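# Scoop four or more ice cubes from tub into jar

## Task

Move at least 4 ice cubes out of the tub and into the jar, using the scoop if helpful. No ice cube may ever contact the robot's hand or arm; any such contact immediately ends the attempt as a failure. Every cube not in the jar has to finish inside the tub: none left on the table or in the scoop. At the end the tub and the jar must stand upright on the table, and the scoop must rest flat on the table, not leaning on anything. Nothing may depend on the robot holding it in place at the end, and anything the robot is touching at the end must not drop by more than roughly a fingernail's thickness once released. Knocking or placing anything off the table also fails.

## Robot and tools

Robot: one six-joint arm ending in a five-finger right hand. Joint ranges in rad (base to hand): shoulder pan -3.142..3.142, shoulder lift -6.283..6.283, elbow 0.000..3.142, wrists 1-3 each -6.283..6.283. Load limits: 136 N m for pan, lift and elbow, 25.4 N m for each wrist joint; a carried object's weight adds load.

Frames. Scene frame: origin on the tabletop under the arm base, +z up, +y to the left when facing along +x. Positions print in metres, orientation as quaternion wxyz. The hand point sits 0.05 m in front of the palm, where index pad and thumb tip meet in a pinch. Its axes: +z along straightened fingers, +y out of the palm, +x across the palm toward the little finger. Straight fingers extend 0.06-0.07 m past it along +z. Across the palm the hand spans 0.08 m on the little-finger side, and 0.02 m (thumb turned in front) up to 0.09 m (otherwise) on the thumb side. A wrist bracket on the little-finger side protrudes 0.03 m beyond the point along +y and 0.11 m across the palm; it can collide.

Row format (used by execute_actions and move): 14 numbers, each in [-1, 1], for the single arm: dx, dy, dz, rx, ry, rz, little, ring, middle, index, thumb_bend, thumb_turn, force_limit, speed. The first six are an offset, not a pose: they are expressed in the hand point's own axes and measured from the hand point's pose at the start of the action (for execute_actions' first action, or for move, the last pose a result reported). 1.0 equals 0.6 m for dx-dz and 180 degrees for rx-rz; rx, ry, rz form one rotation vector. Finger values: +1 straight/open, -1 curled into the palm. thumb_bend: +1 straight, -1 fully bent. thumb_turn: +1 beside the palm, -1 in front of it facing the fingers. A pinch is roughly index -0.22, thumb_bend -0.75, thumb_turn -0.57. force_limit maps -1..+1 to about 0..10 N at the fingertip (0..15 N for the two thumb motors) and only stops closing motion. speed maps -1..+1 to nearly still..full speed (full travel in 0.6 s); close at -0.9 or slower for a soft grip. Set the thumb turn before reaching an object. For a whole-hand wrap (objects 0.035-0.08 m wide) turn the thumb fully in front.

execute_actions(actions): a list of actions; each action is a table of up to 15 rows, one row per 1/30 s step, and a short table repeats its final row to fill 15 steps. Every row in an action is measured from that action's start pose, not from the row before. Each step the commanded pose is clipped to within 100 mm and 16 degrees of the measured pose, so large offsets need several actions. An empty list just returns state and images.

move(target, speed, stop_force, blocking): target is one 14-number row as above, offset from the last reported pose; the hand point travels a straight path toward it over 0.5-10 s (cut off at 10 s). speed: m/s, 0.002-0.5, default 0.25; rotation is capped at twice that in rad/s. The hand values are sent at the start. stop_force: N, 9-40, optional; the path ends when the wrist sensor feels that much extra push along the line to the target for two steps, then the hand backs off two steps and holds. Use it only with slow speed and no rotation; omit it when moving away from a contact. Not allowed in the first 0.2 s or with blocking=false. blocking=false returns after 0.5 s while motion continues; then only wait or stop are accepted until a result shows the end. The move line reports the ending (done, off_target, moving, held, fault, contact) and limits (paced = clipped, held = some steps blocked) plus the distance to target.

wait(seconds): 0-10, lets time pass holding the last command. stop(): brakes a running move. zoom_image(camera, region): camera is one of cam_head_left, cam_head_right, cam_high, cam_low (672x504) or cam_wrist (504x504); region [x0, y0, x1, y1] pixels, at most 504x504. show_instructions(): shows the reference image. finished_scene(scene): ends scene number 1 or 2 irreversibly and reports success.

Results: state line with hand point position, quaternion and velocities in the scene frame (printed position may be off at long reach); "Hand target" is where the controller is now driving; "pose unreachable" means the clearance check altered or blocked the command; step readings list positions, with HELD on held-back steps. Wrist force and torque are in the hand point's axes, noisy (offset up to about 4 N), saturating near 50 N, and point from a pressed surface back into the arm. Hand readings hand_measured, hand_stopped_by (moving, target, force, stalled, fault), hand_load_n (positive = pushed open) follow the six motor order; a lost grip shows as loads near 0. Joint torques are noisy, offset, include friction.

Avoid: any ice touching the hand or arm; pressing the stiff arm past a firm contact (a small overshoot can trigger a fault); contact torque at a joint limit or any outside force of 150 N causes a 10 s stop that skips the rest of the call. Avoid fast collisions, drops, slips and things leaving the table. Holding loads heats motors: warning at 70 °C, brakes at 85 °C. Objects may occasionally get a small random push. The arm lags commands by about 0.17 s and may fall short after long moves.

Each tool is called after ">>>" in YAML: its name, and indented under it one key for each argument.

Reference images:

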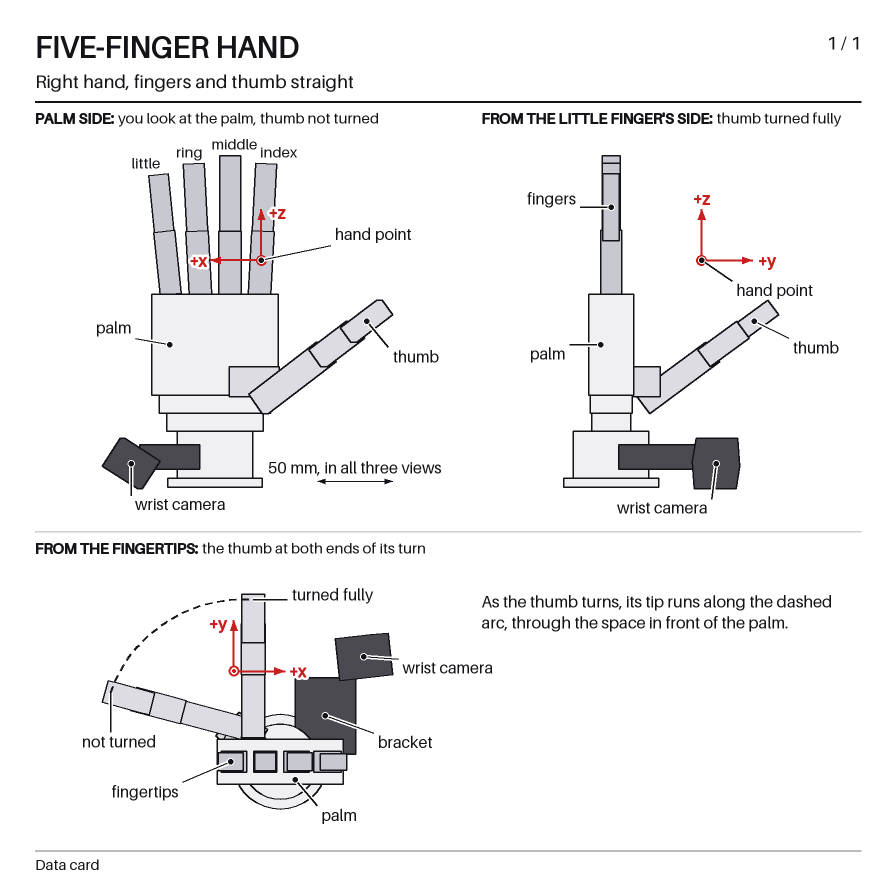

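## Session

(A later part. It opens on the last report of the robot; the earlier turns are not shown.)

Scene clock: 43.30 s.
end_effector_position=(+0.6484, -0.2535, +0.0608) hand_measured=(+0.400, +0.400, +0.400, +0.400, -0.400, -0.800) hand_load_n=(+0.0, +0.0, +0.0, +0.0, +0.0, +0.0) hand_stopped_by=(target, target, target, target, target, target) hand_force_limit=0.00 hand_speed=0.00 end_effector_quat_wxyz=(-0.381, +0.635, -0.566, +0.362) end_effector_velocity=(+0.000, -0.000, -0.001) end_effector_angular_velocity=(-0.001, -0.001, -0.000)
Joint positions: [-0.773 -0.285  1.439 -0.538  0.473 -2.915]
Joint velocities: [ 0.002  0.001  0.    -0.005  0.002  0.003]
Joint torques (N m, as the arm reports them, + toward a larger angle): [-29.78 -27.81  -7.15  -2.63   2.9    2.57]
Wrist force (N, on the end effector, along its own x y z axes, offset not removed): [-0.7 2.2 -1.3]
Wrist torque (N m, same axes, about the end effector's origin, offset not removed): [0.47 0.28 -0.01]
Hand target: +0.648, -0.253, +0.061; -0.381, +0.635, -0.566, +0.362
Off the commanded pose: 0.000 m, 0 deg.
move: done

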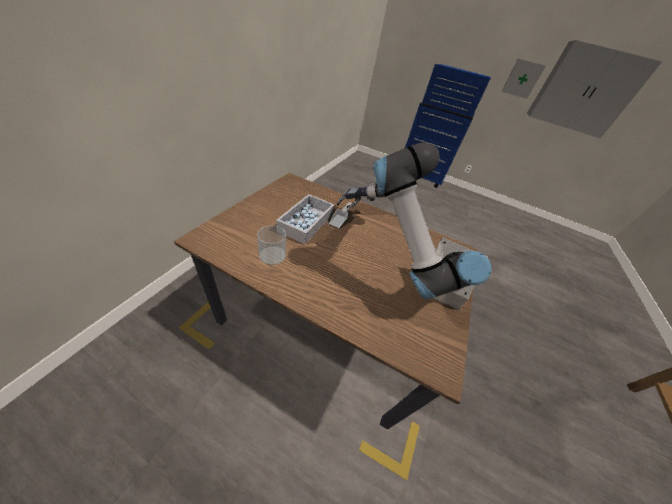

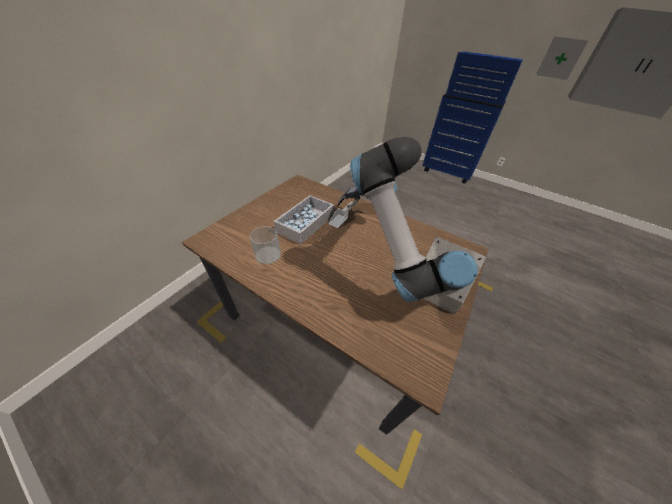

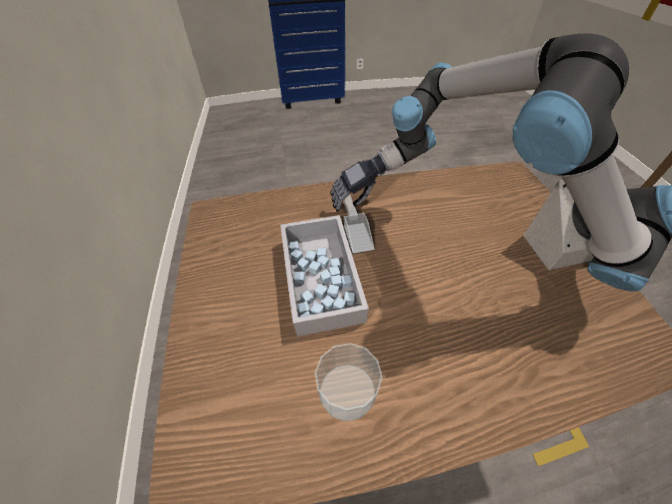

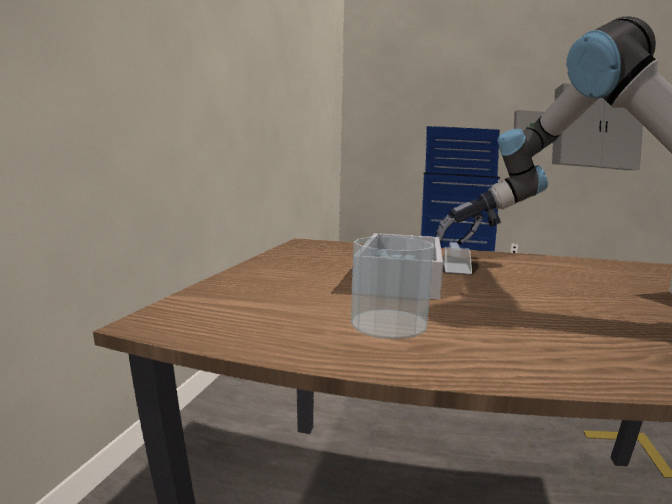

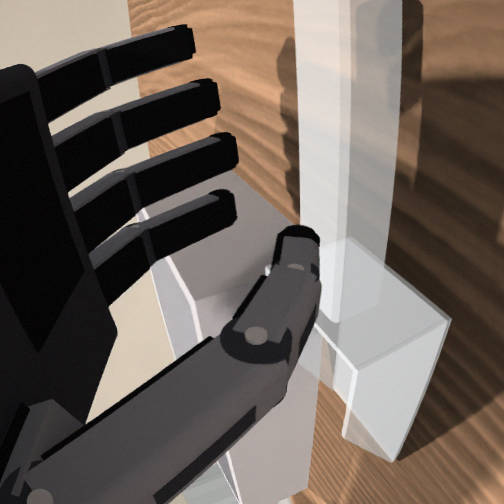

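>>> move:
  target: [0.025,0.005,-0.016,0,0,0,0.4,0.4,0.4,0.4,-0.3,-1,0,0]
  speed: 0.05

>>> move:
  target: [0,0.042,0.021,0,0,0,0.4,0.4,0.4,0.4,-0.3,-1,0,0]
  speed: 0.03

>>> move:
  target: [0,0,0,0,0,0,-0.7,-0.7,-0.7,-0.7,-0.5,-1,0.8,-0.6]

>>> move:
  target: [0,-0.18,-0.09,0,0,0,-0.7,-0.7,-0.7,-0.7,-0.5,-1,0.8,-0.6]
  speed: 0.1

>>> zoom_image:
  camera: "cam_low"
  region: [380, 130, 560, 290]

Scene clock: 54.13 s.
end_effector_position=(+0.6400, -0.2693, +0.0628) hand_measured=(+0.400, +0.400, +0.400, +0.400, -0.300, -1.000) hand_load_n=(+0.0, +0.0, +0.0, +0.0, +0.0, +0.0) hand_stopped_by=(target, target, target, target, target, target) hand_force_limit=0.00 hand_speed=0.00 end_effector_quat_wxyz=(-0.381, +0.635, -0.566, +0.362) end_effector_velocity=(-0.000, -0.002, +0.001) end_effector_angular_velocity=(-0.001, -0.001, -0.001)
Joint positions: [-0.802 -0.258  1.414 -0.506  0.449 -2.954]
Joint velocities: [-0.003  0.002 -0.003  0.004 -0.001 -0.003]
Joint torques (N m, as the arm reports them, + toward a larger angle): [-43.15 -28.36 -21.23   2.11  -2.25  -2.6 ]
Wrist force (N, on the end effector, along its own x y z axes, offset not removed): [0.8 1.4 0.2]
Wrist torque (N m, same axes, about the end effector's origin, offset not removed): [0.05 -0.07 0.06]
Hand target: +0.640, -0.269, +0.063; -0.381, +0.635, -0.566, +0.362
Off the commanded pose: 0.000 m, 0 deg.
move: done

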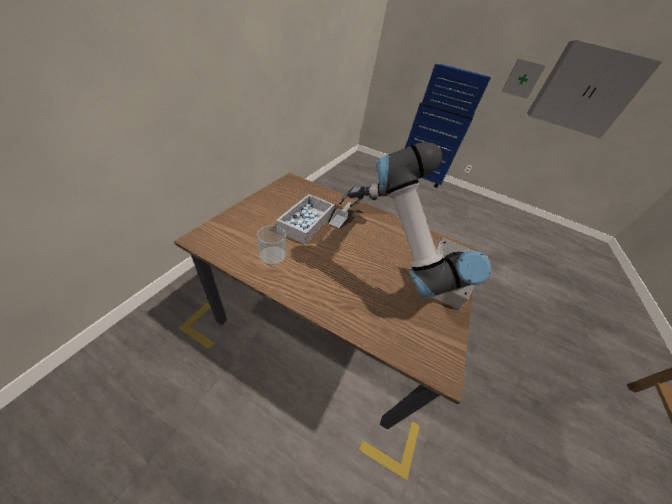

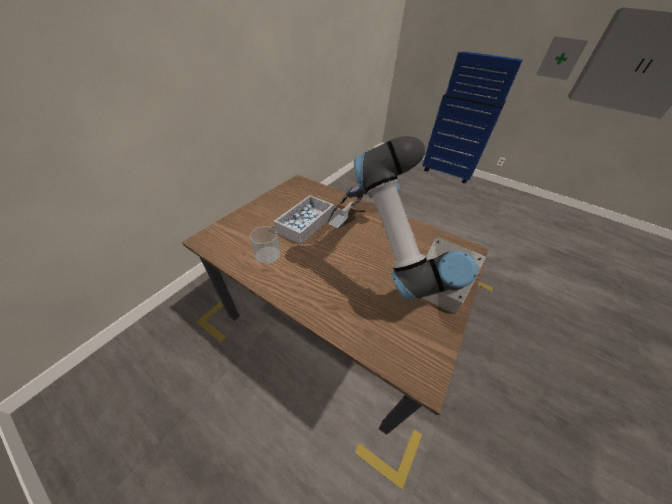

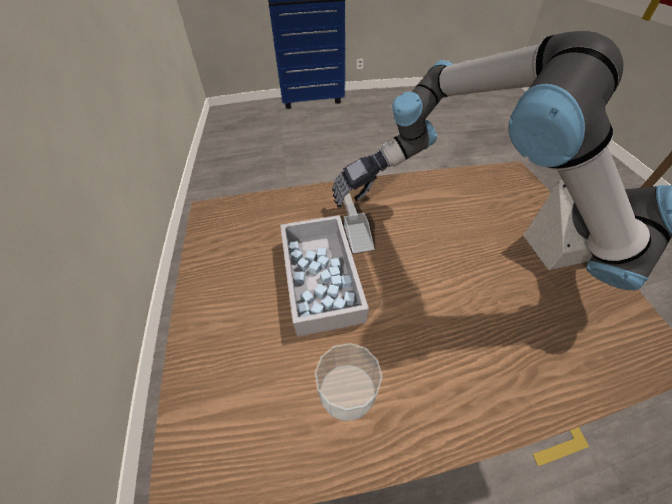

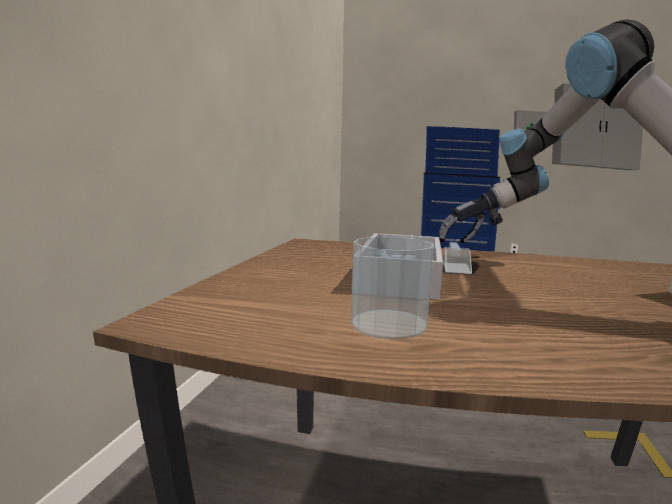

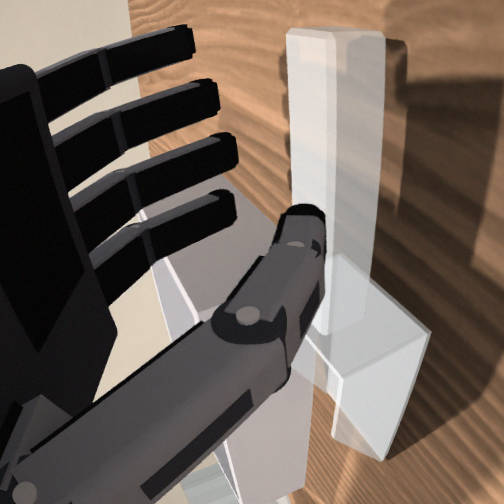

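Scene clock: 55.37 s.
end_effector_position=(+0.6401, -0.2700, +0.0347) hand_measured=(+0.400, +0.400, +0.400, +0.400, -0.300, -1.000) hand_load_n=(+0.0, +0.0, +0.0, +0.0, +0.0, +0.0) hand_stopped_by=(target, target, target, target, target, target) hand_force_limit=0.00 hand_speed=0.00 end_effector_quat_wxyz=(-0.381, +0.635, -0.566, +0.362) end_effector_velocity=(+0.001, -0.000, +0.000) end_effector_angular_velocity=(-0.003, -0.002, +0.003)
Joint positions: [-0.775 -0.229  1.429 -0.582  0.471 -2.918]
Joint velocities: [ 0.002 -0.    -0.002 -0.005  0.001  0.002]
Joint torques (N m, as the arm reports them, + toward a larger angle): [-29.33 -29.1   -6.48  -2.53   2.74   2.56]
Wrist force (N, on the end effector, along its own x y z axes, offset not removed): [0.5 -0.2 1.7]
Wrist torque (N m, same axes, about the end effector's origin, offset not removed): [-0.27 -0.20 0.00]
Hand target: +0.640, -0.270, +0.035; -0.381, +0.635, -0.566, +0.362
Off the commanded pose: 0.000 m, 0 deg.
move: done

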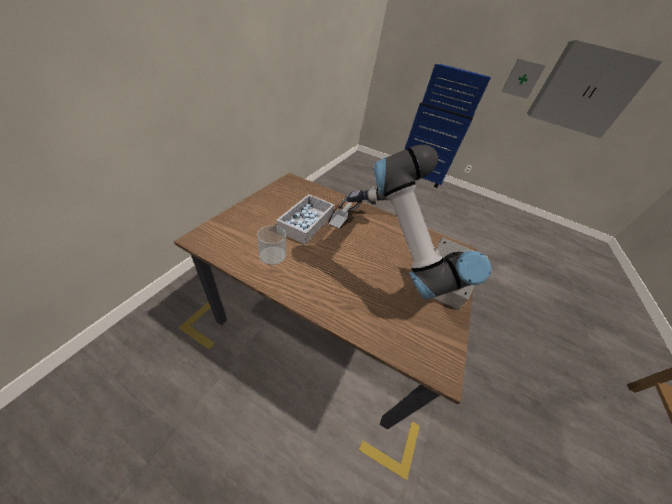

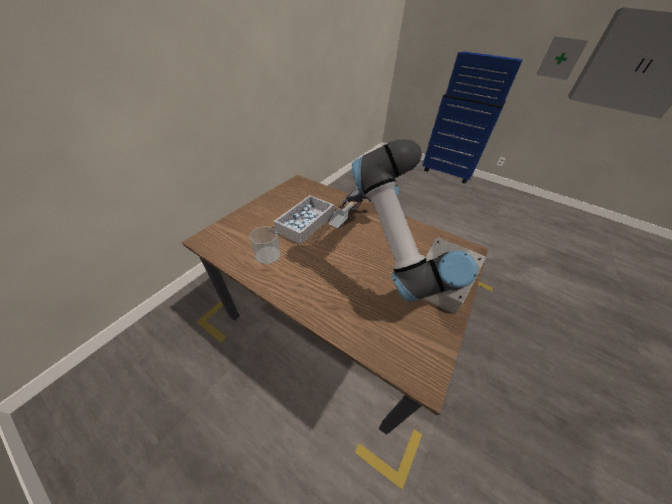

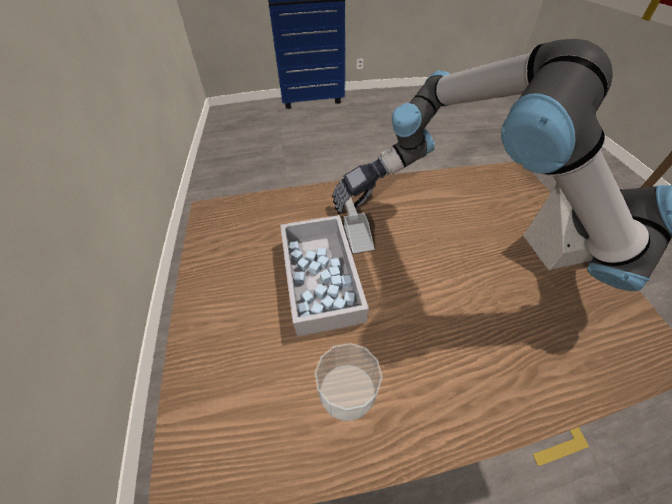

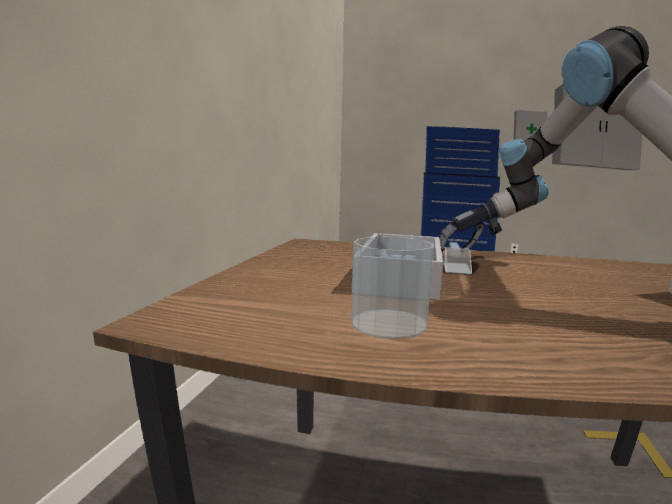

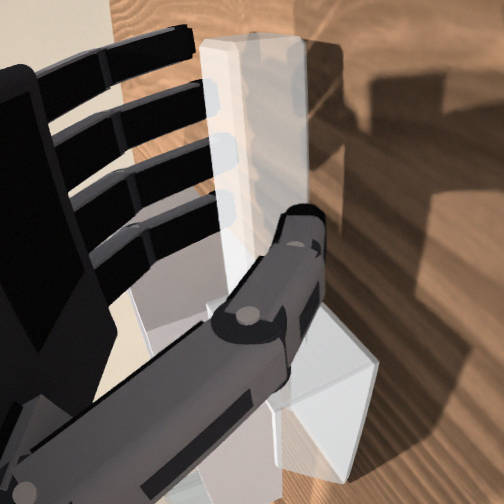

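Scene clock: 56.33 s.
end_effector_position=(+0.6400, -0.2700, +0.0347) hand_measured=(-0.018, +0.050, +0.078, +0.080, -0.482, -1.000) hand_load_n=(+8.5, +3.0, +6.0, +14.0, +12.0, +4.0) hand_stopped_by=(force, force, force, force, stalled, target) hand_force_limit=0.80 hand_speed=-0.60 end_effector_quat_wxyz=(-0.381, +0.635, -0.566, +0.362) end_effector_velocity=(-0.001, +0.001, -0.002) end_effector_angular_velocity=(+0.002, +0.002, +0.000)
Joint positions: [-0.775 -0.229  1.429 -0.582  0.471 -2.918]
Joint velocities: [ 0.002  0.     0.002 -0.    -0.    -0.   ]
Joint torques (N m, as the arm reports them, + toward a larger angle): [-40.21 -49.13 -13.25   2.11   0.04  -2.77]
Wrist force (N, on the end effector, along its own x y z axes, offset not removed): [3.2 -2.5 -2.7]
Wrist torque (N m, same axes, about the end effector's origin, offset not removed): [0.00 -0.46 0.44]
Hand target: +0.640, -0.270, +0.035; -0.381, +0.635, -0.566, +0.362
Off the commanded pose: 0.000 m, 0 deg.
move: done

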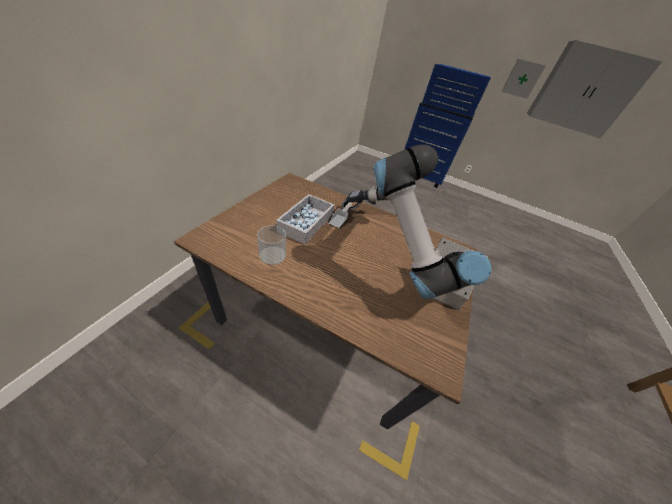

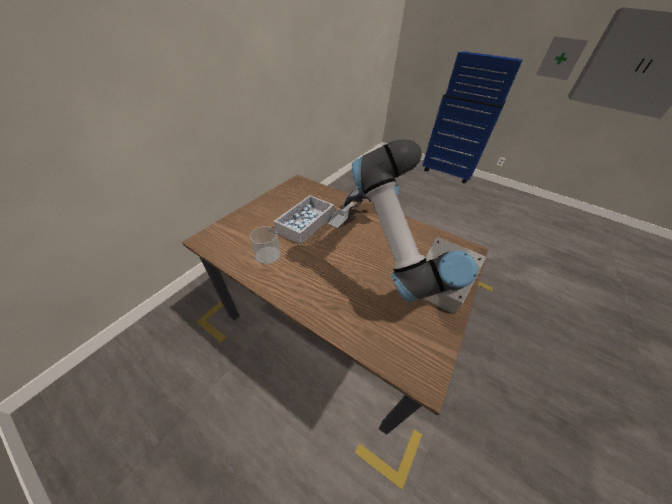

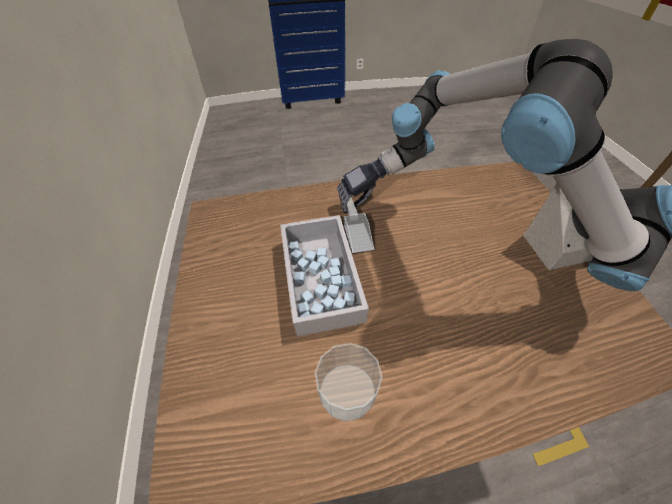

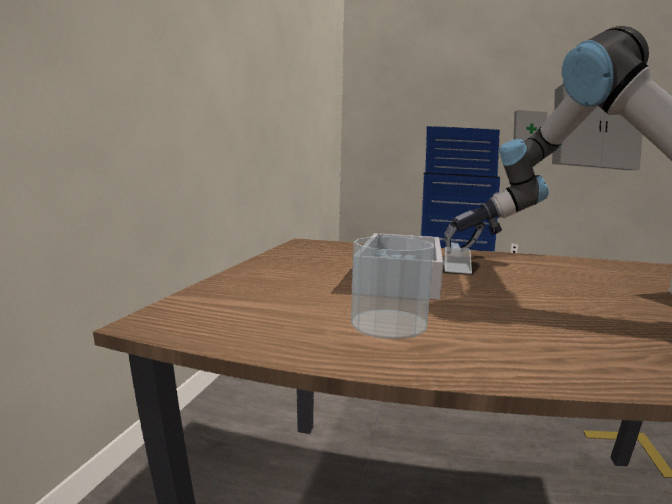

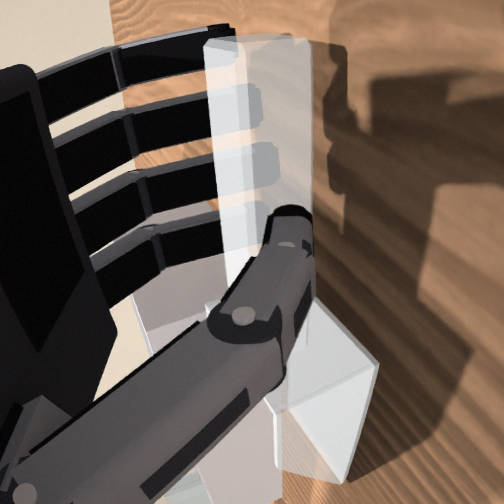

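Scene clock: 57.97 s.
end_effector_position=(+0.6397, -0.2668, +0.1553) hand_measured=(-0.018, +0.050, +0.078, +0.080, -0.480, -1.000) hand_load_n=(+6.5, +2.0, +5.5, +12.5, +16.5, +4.0) hand_stopped_by=(force, force, force, force, stalled, target) hand_force_limit=0.80 hand_speed=-0.60 end_effector_quat_wxyz=(-0.381, +0.635, -0.566, +0.362) end_effector_velocity=(-0.000, +0.001, +0.000) end_effector_angular_velocity=(+0.001, +0.002, -0.001)
Joint positions: [-0.882 -0.331  1.328 -0.229  0.389 -3.083]
Joint velocities: [ 0.    -0.    -0.002  0.007  0.    -0.003]
Joint torques (N m, as the arm reports them, + toward a larger angle): [-42.09 -55.82 -22.01   2.1   -2.45  -2.47]
Wrist force (N, on the end effector, along its own x y z axes, offset not removed): [-0.7 4.6 2.2]
Wrist torque (N m, same axes, about the end effector's origin, offset not removed): [0.31 0.12 0.13]
Hand target: +0.640, -0.267, +0.155; -0.381, +0.635, -0.566, +0.362
Off the commanded pose: 0.000 m, 0 deg.
move: done

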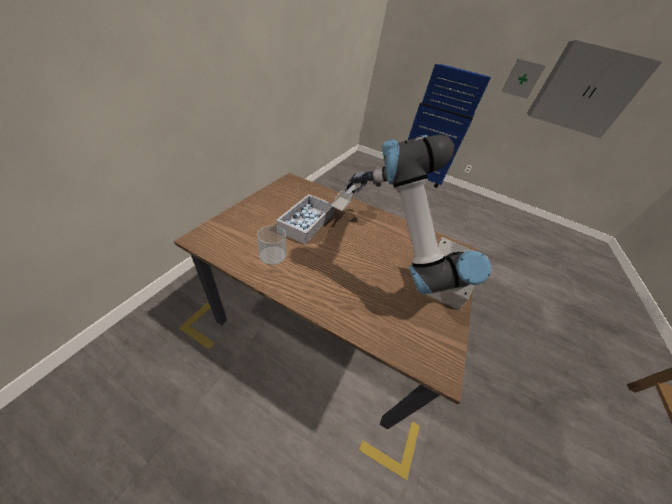

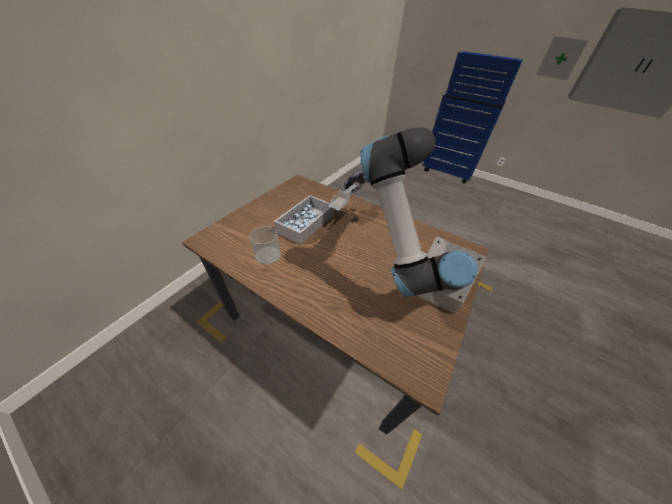

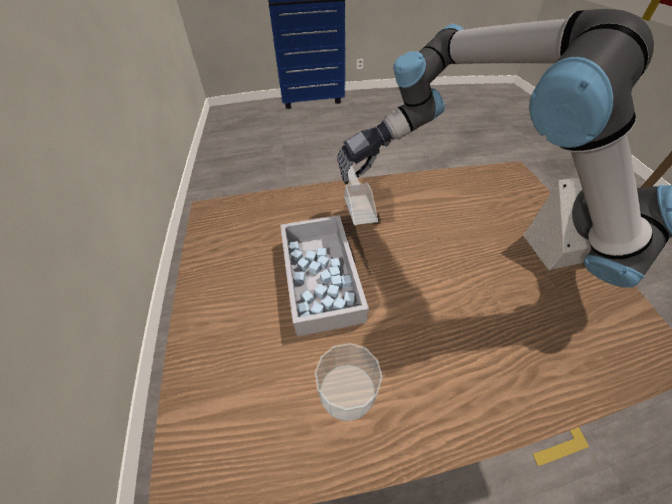

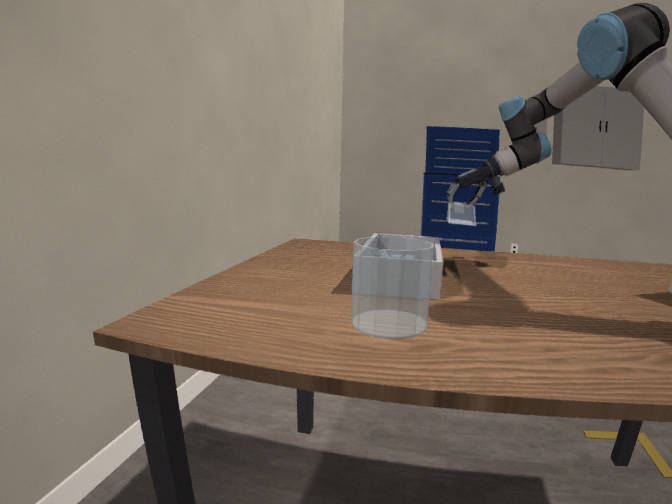

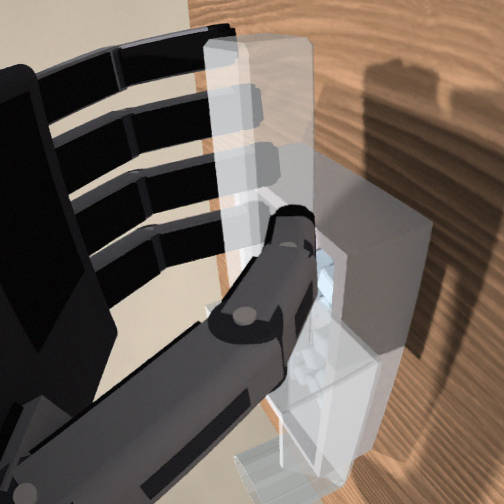

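Region (380, 130, 560, 290) of cam_low's 672x504 image, scaled by 2.800, with more detail than that image has.

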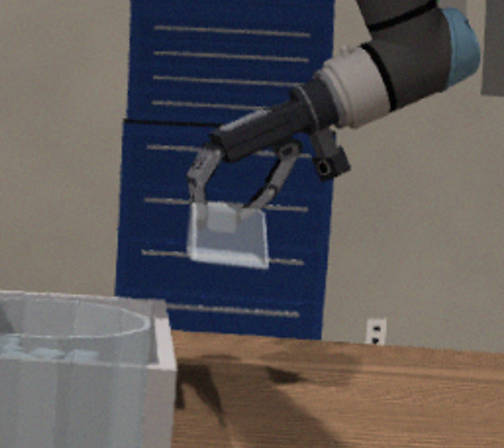

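>>> move:
  target: [-0.07,-0.145,0.104,0,0,0,-0.7,-0.7,-0.7,-0.7,-0.5,-1,0.8,-0.6]
  speed: 0.15

>>> move:
  target: [0,0,0,0,0.1,-0.198,-0.7,-0.7,-0.7,-0.7,-0.5,-1,0.8,-0.6]
  speed: 0.15

Scene clock: 69.70 s.
end_effector_position=(+0.7298, -0.2143, +0.2041) hand_measured=(-0.018, +0.050, +0.078, +0.080, -0.480, -1.000) hand_load_n=(+6.5, +2.0, +5.5, +12.5, +16.5, +4.0) hand_stopped_by=(force, force, force, force, stalled, target) hand_force_limit=0.80 hand_speed=-0.60 end_effector_quat_wxyz=(-0.381, +0.635, -0.566, +0.362) end_effector_velocity=(+0.001, +0.000, +0.000) end_effector_angular_velocity=(+0.002, +0.002, -0.001)
Joint positions: [-0.764 -0.39   1.152 -0.156  0.48  -2.905]
Joint velocities: [ 0.001  0.002 -0.005  0.005  0.     0.   ]
Joint torques (N m, as the arm reports them, + toward a larger angle): [-33.92 -26.77 -22.83   1.85   2.78   2.22]
Wrist force (N, on the end effector, along its own x y z axes, offset not removed): [0.1 3.3 -0.5]
Wrist torque (N m, same axes, about the end effector's origin, offset not removed): [0.30 0.03 -0.03]
Hand target: +0.730, -0.214, +0.204; -0.381, +0.635, -0.566, +0.362
Off the commanded pose: 0.000 m, 0 deg.
move: done

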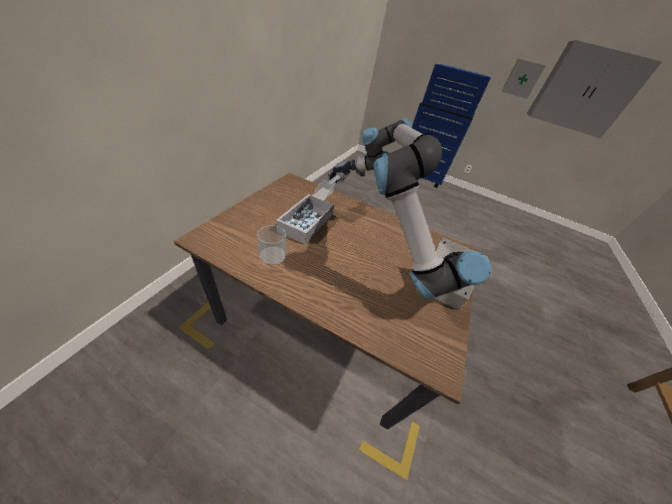

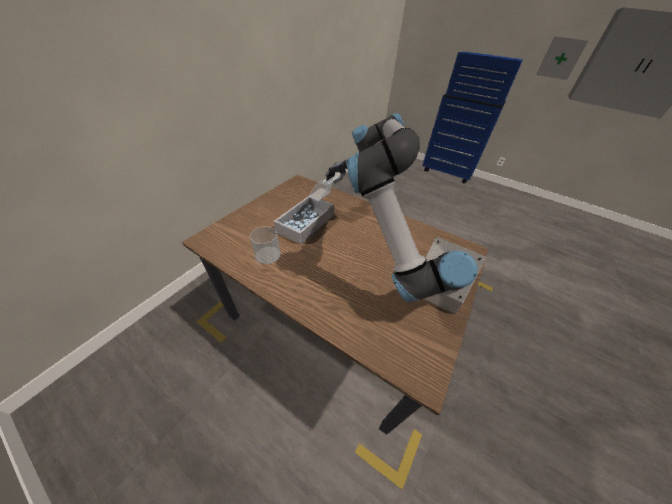

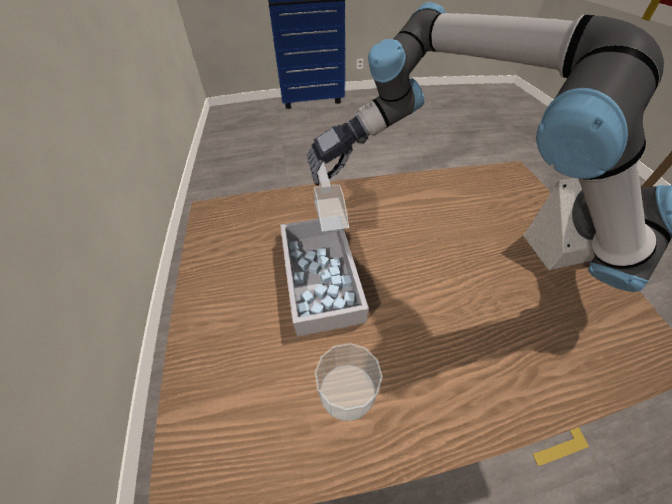

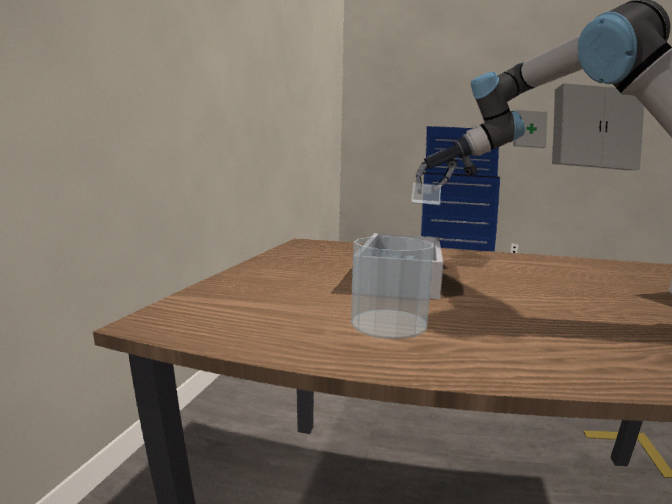

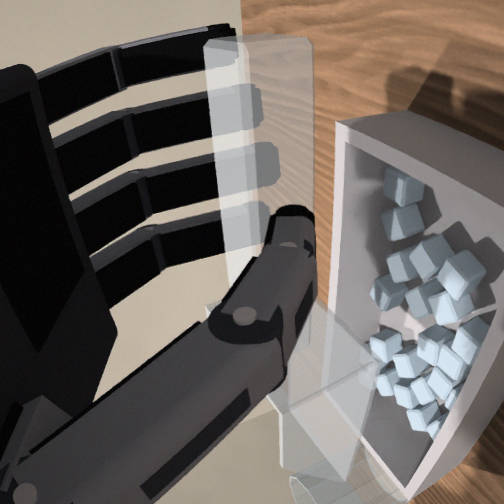

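Scene clock: 72.40 s.
end_effector_position=(+0.7298, -0.2142, +0.2043) hand_measured=(-0.018, +0.050, +0.078, +0.080, -0.480, -1.000) hand_load_n=(+6.5, +2.5, +5.5, +12.5, +16.0, +4.0) hand_stopped_by=(force, force, force, force, stalled, target) hand_force_limit=0.80 hand_speed=-0.60 end_effector_quat_wxyz=(-0.161, +0.714, -0.397, +0.554) end_effector_velocity=(+0.000, +0.001, -0.001) end_effector_angular_velocity=(-0.006, -0.000, +0.001)
Joint positions: [-0.655 -0.619  1.441 -0.3    0.881 -3.428]
Joint velocities: [ 0.003 -0.002  0.003 -0.004  0.004 -0.003]
Joint torques (N m, as the arm reports them, + toward a larger angle): [-32.3  -47.17  -7.04  -3.04   3.32  -2.84]
Wrist force (N, on the end effector, along its own x y z axes, offset not removed): [-0.1 1.9 1.1]
Wrist torque (N m, same axes, about the end effector's origin, offset not removed): [0.16 -0.03 0.16]
Hand target: +0.730, -0.214, +0.204; -0.161, +0.714, -0.397, +0.554
Off the commanded pose: 0.000 m, 0 deg.
move: done

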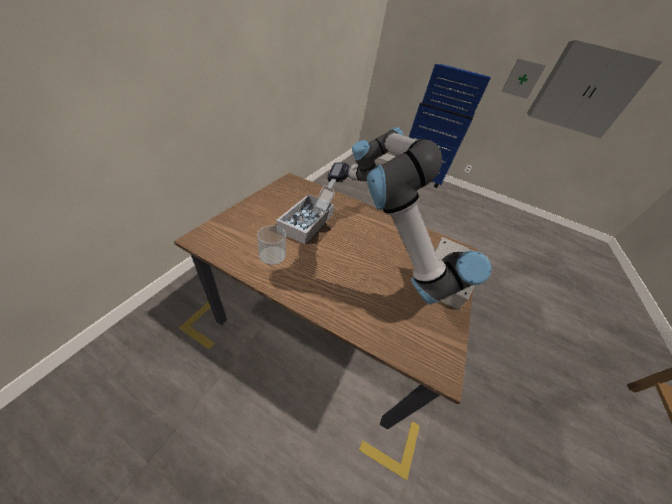

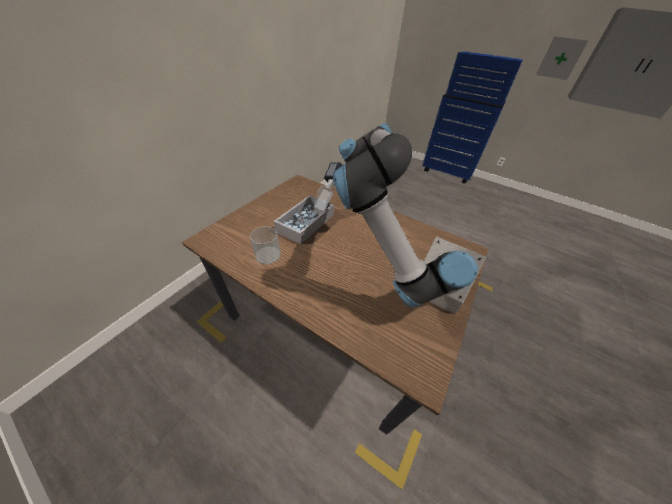

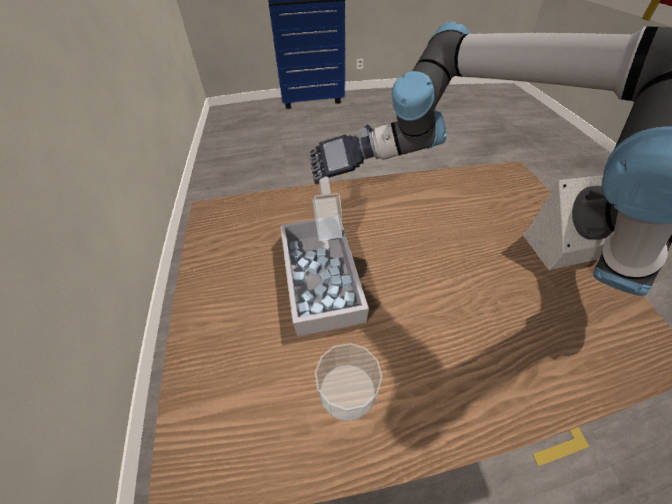

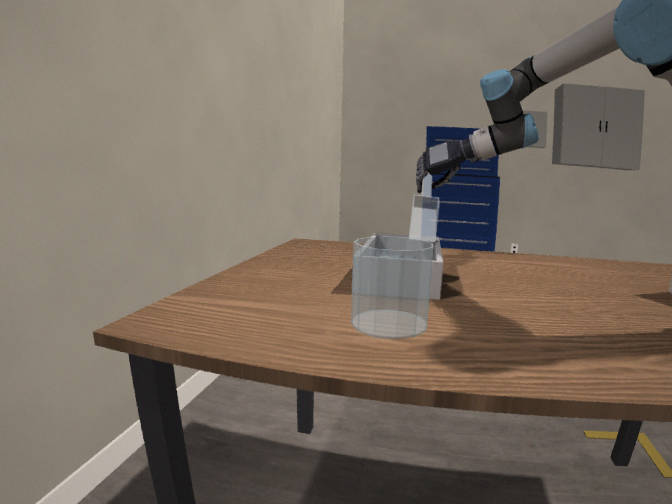

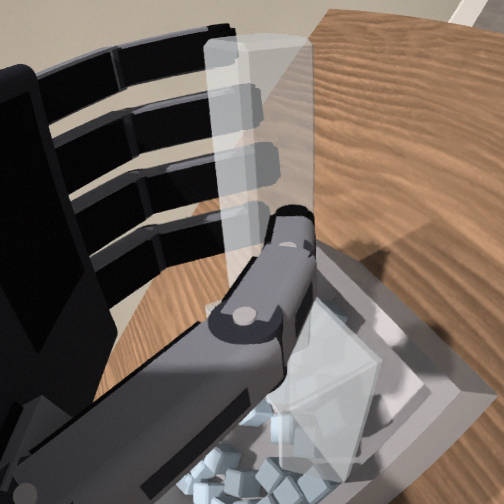

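>>> move:
  target: [-0.049,0.04,0.047,0,0,0,-0.7,-0.7,-0.7,-0.7,-0.5,-1,0.8,-0.6]
  speed: 0.04

>>> zoom_image:
  camera: "cam_high"
  region: [250, 150, 430, 340]

>>> zoom_image:
  camera: "cam_head_left"
  region: [260, 160, 370, 250]

Scene clock: 81.10 s.
end_effector_position=(+0.7443, -0.2133, +0.1593) hand_measured=(-0.018, +0.050, +0.078, +0.080, -0.480, -1.000) hand_load_n=(+7.0, +1.5, +5.0, +12.5, +16.0, +3.0) hand_stopped_by=(force, force, force, force, stalled, target) hand_force_limit=0.80 hand_speed=-0.60 end_effector_quat_wxyz=(-0.161, +0.714, -0.397, +0.554) end_effector_velocity=(-0.000, -0.001, -0.001) end_effector_angular_velocity=(-0.001, +0.000, -0.001)
Joint positions: [-0.594 -0.568  1.437 -0.37   0.935 -3.39 ]
Joint velocities: [ 0.001  0.002  0.    -0.002  0.001 -0.   ]
Joint torques (N m, as the arm reports them, + toward a larger angle): [-30.47 -19.35 -19.92  -2.64   3.02   2.25]
Wrist force (N, on the end effector, along its own x y z axes, offset not removed): [1.1 0.5 -0.5]
Wrist torque (N m, same axes, about the end effector's origin, offset not removed): [0.32 -0.02 0.32]
Hand target: +0.744, -0.213, +0.159; -0.161, +0.714, -0.397, +0.554
Off the commanded pose: 0.000 m, 0 deg.
move: done

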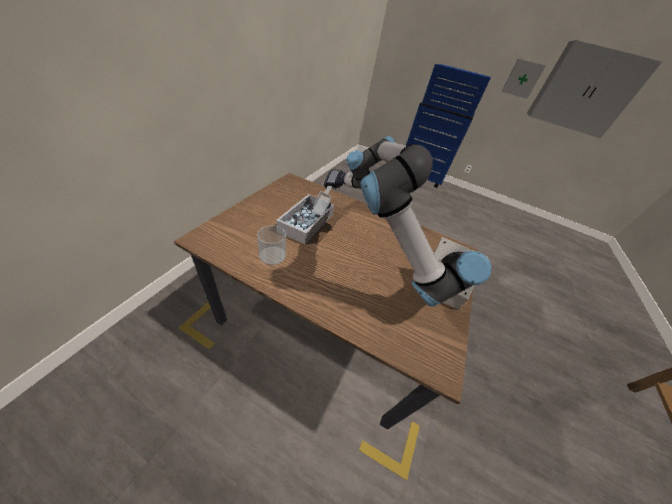

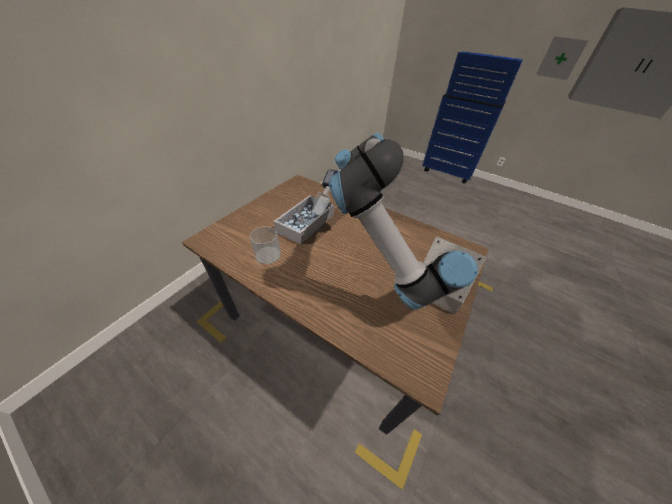

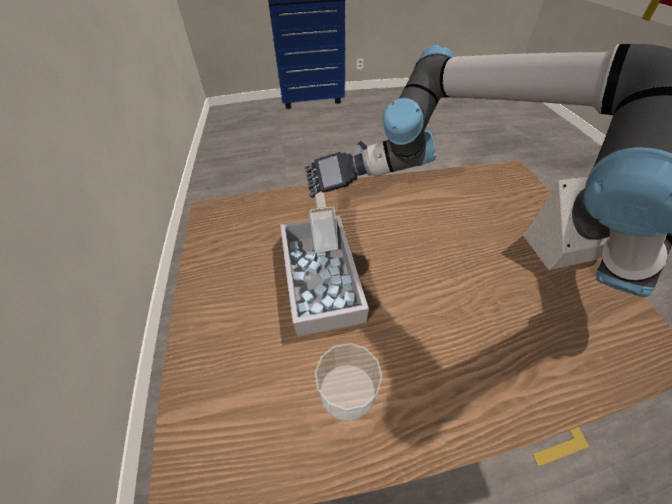

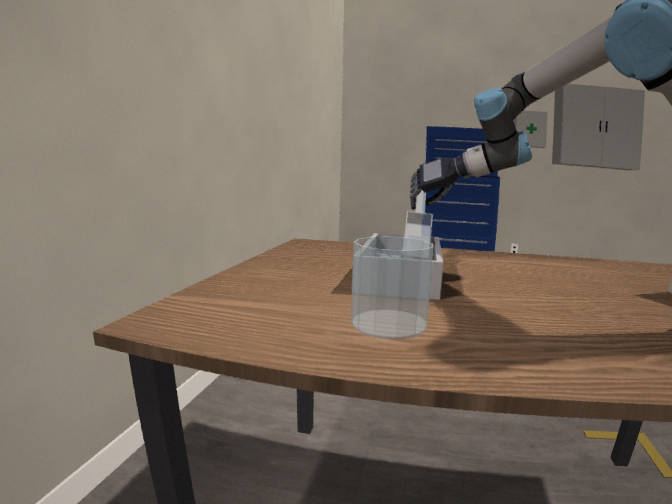

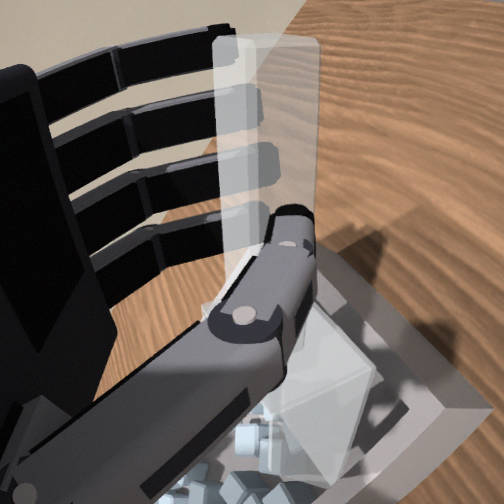

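Region (250, 150, 430, 340) of cam_high's 672x504 image, scaled by 2.653, with more detail than that image has; it fills the left 477 columns of this view, and the rest is white.

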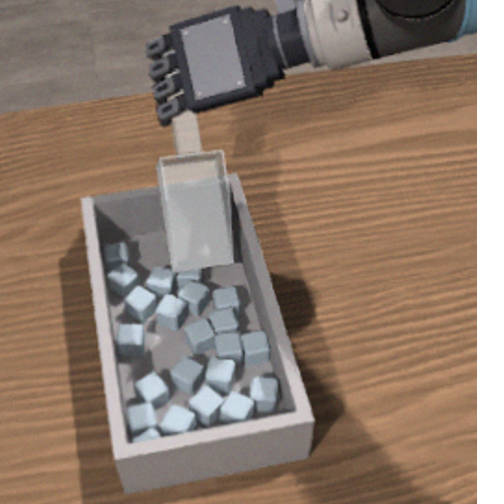

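Region (260, 160, 370, 250) of cam_head_left's 672x504 image, scaled by 4.582, with more detail than that image has; it fills the top 412 rows of this view, and the rest is white.

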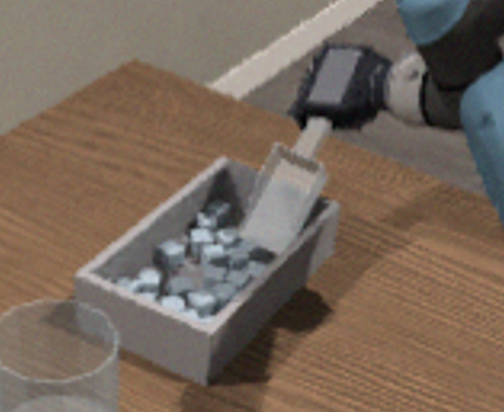

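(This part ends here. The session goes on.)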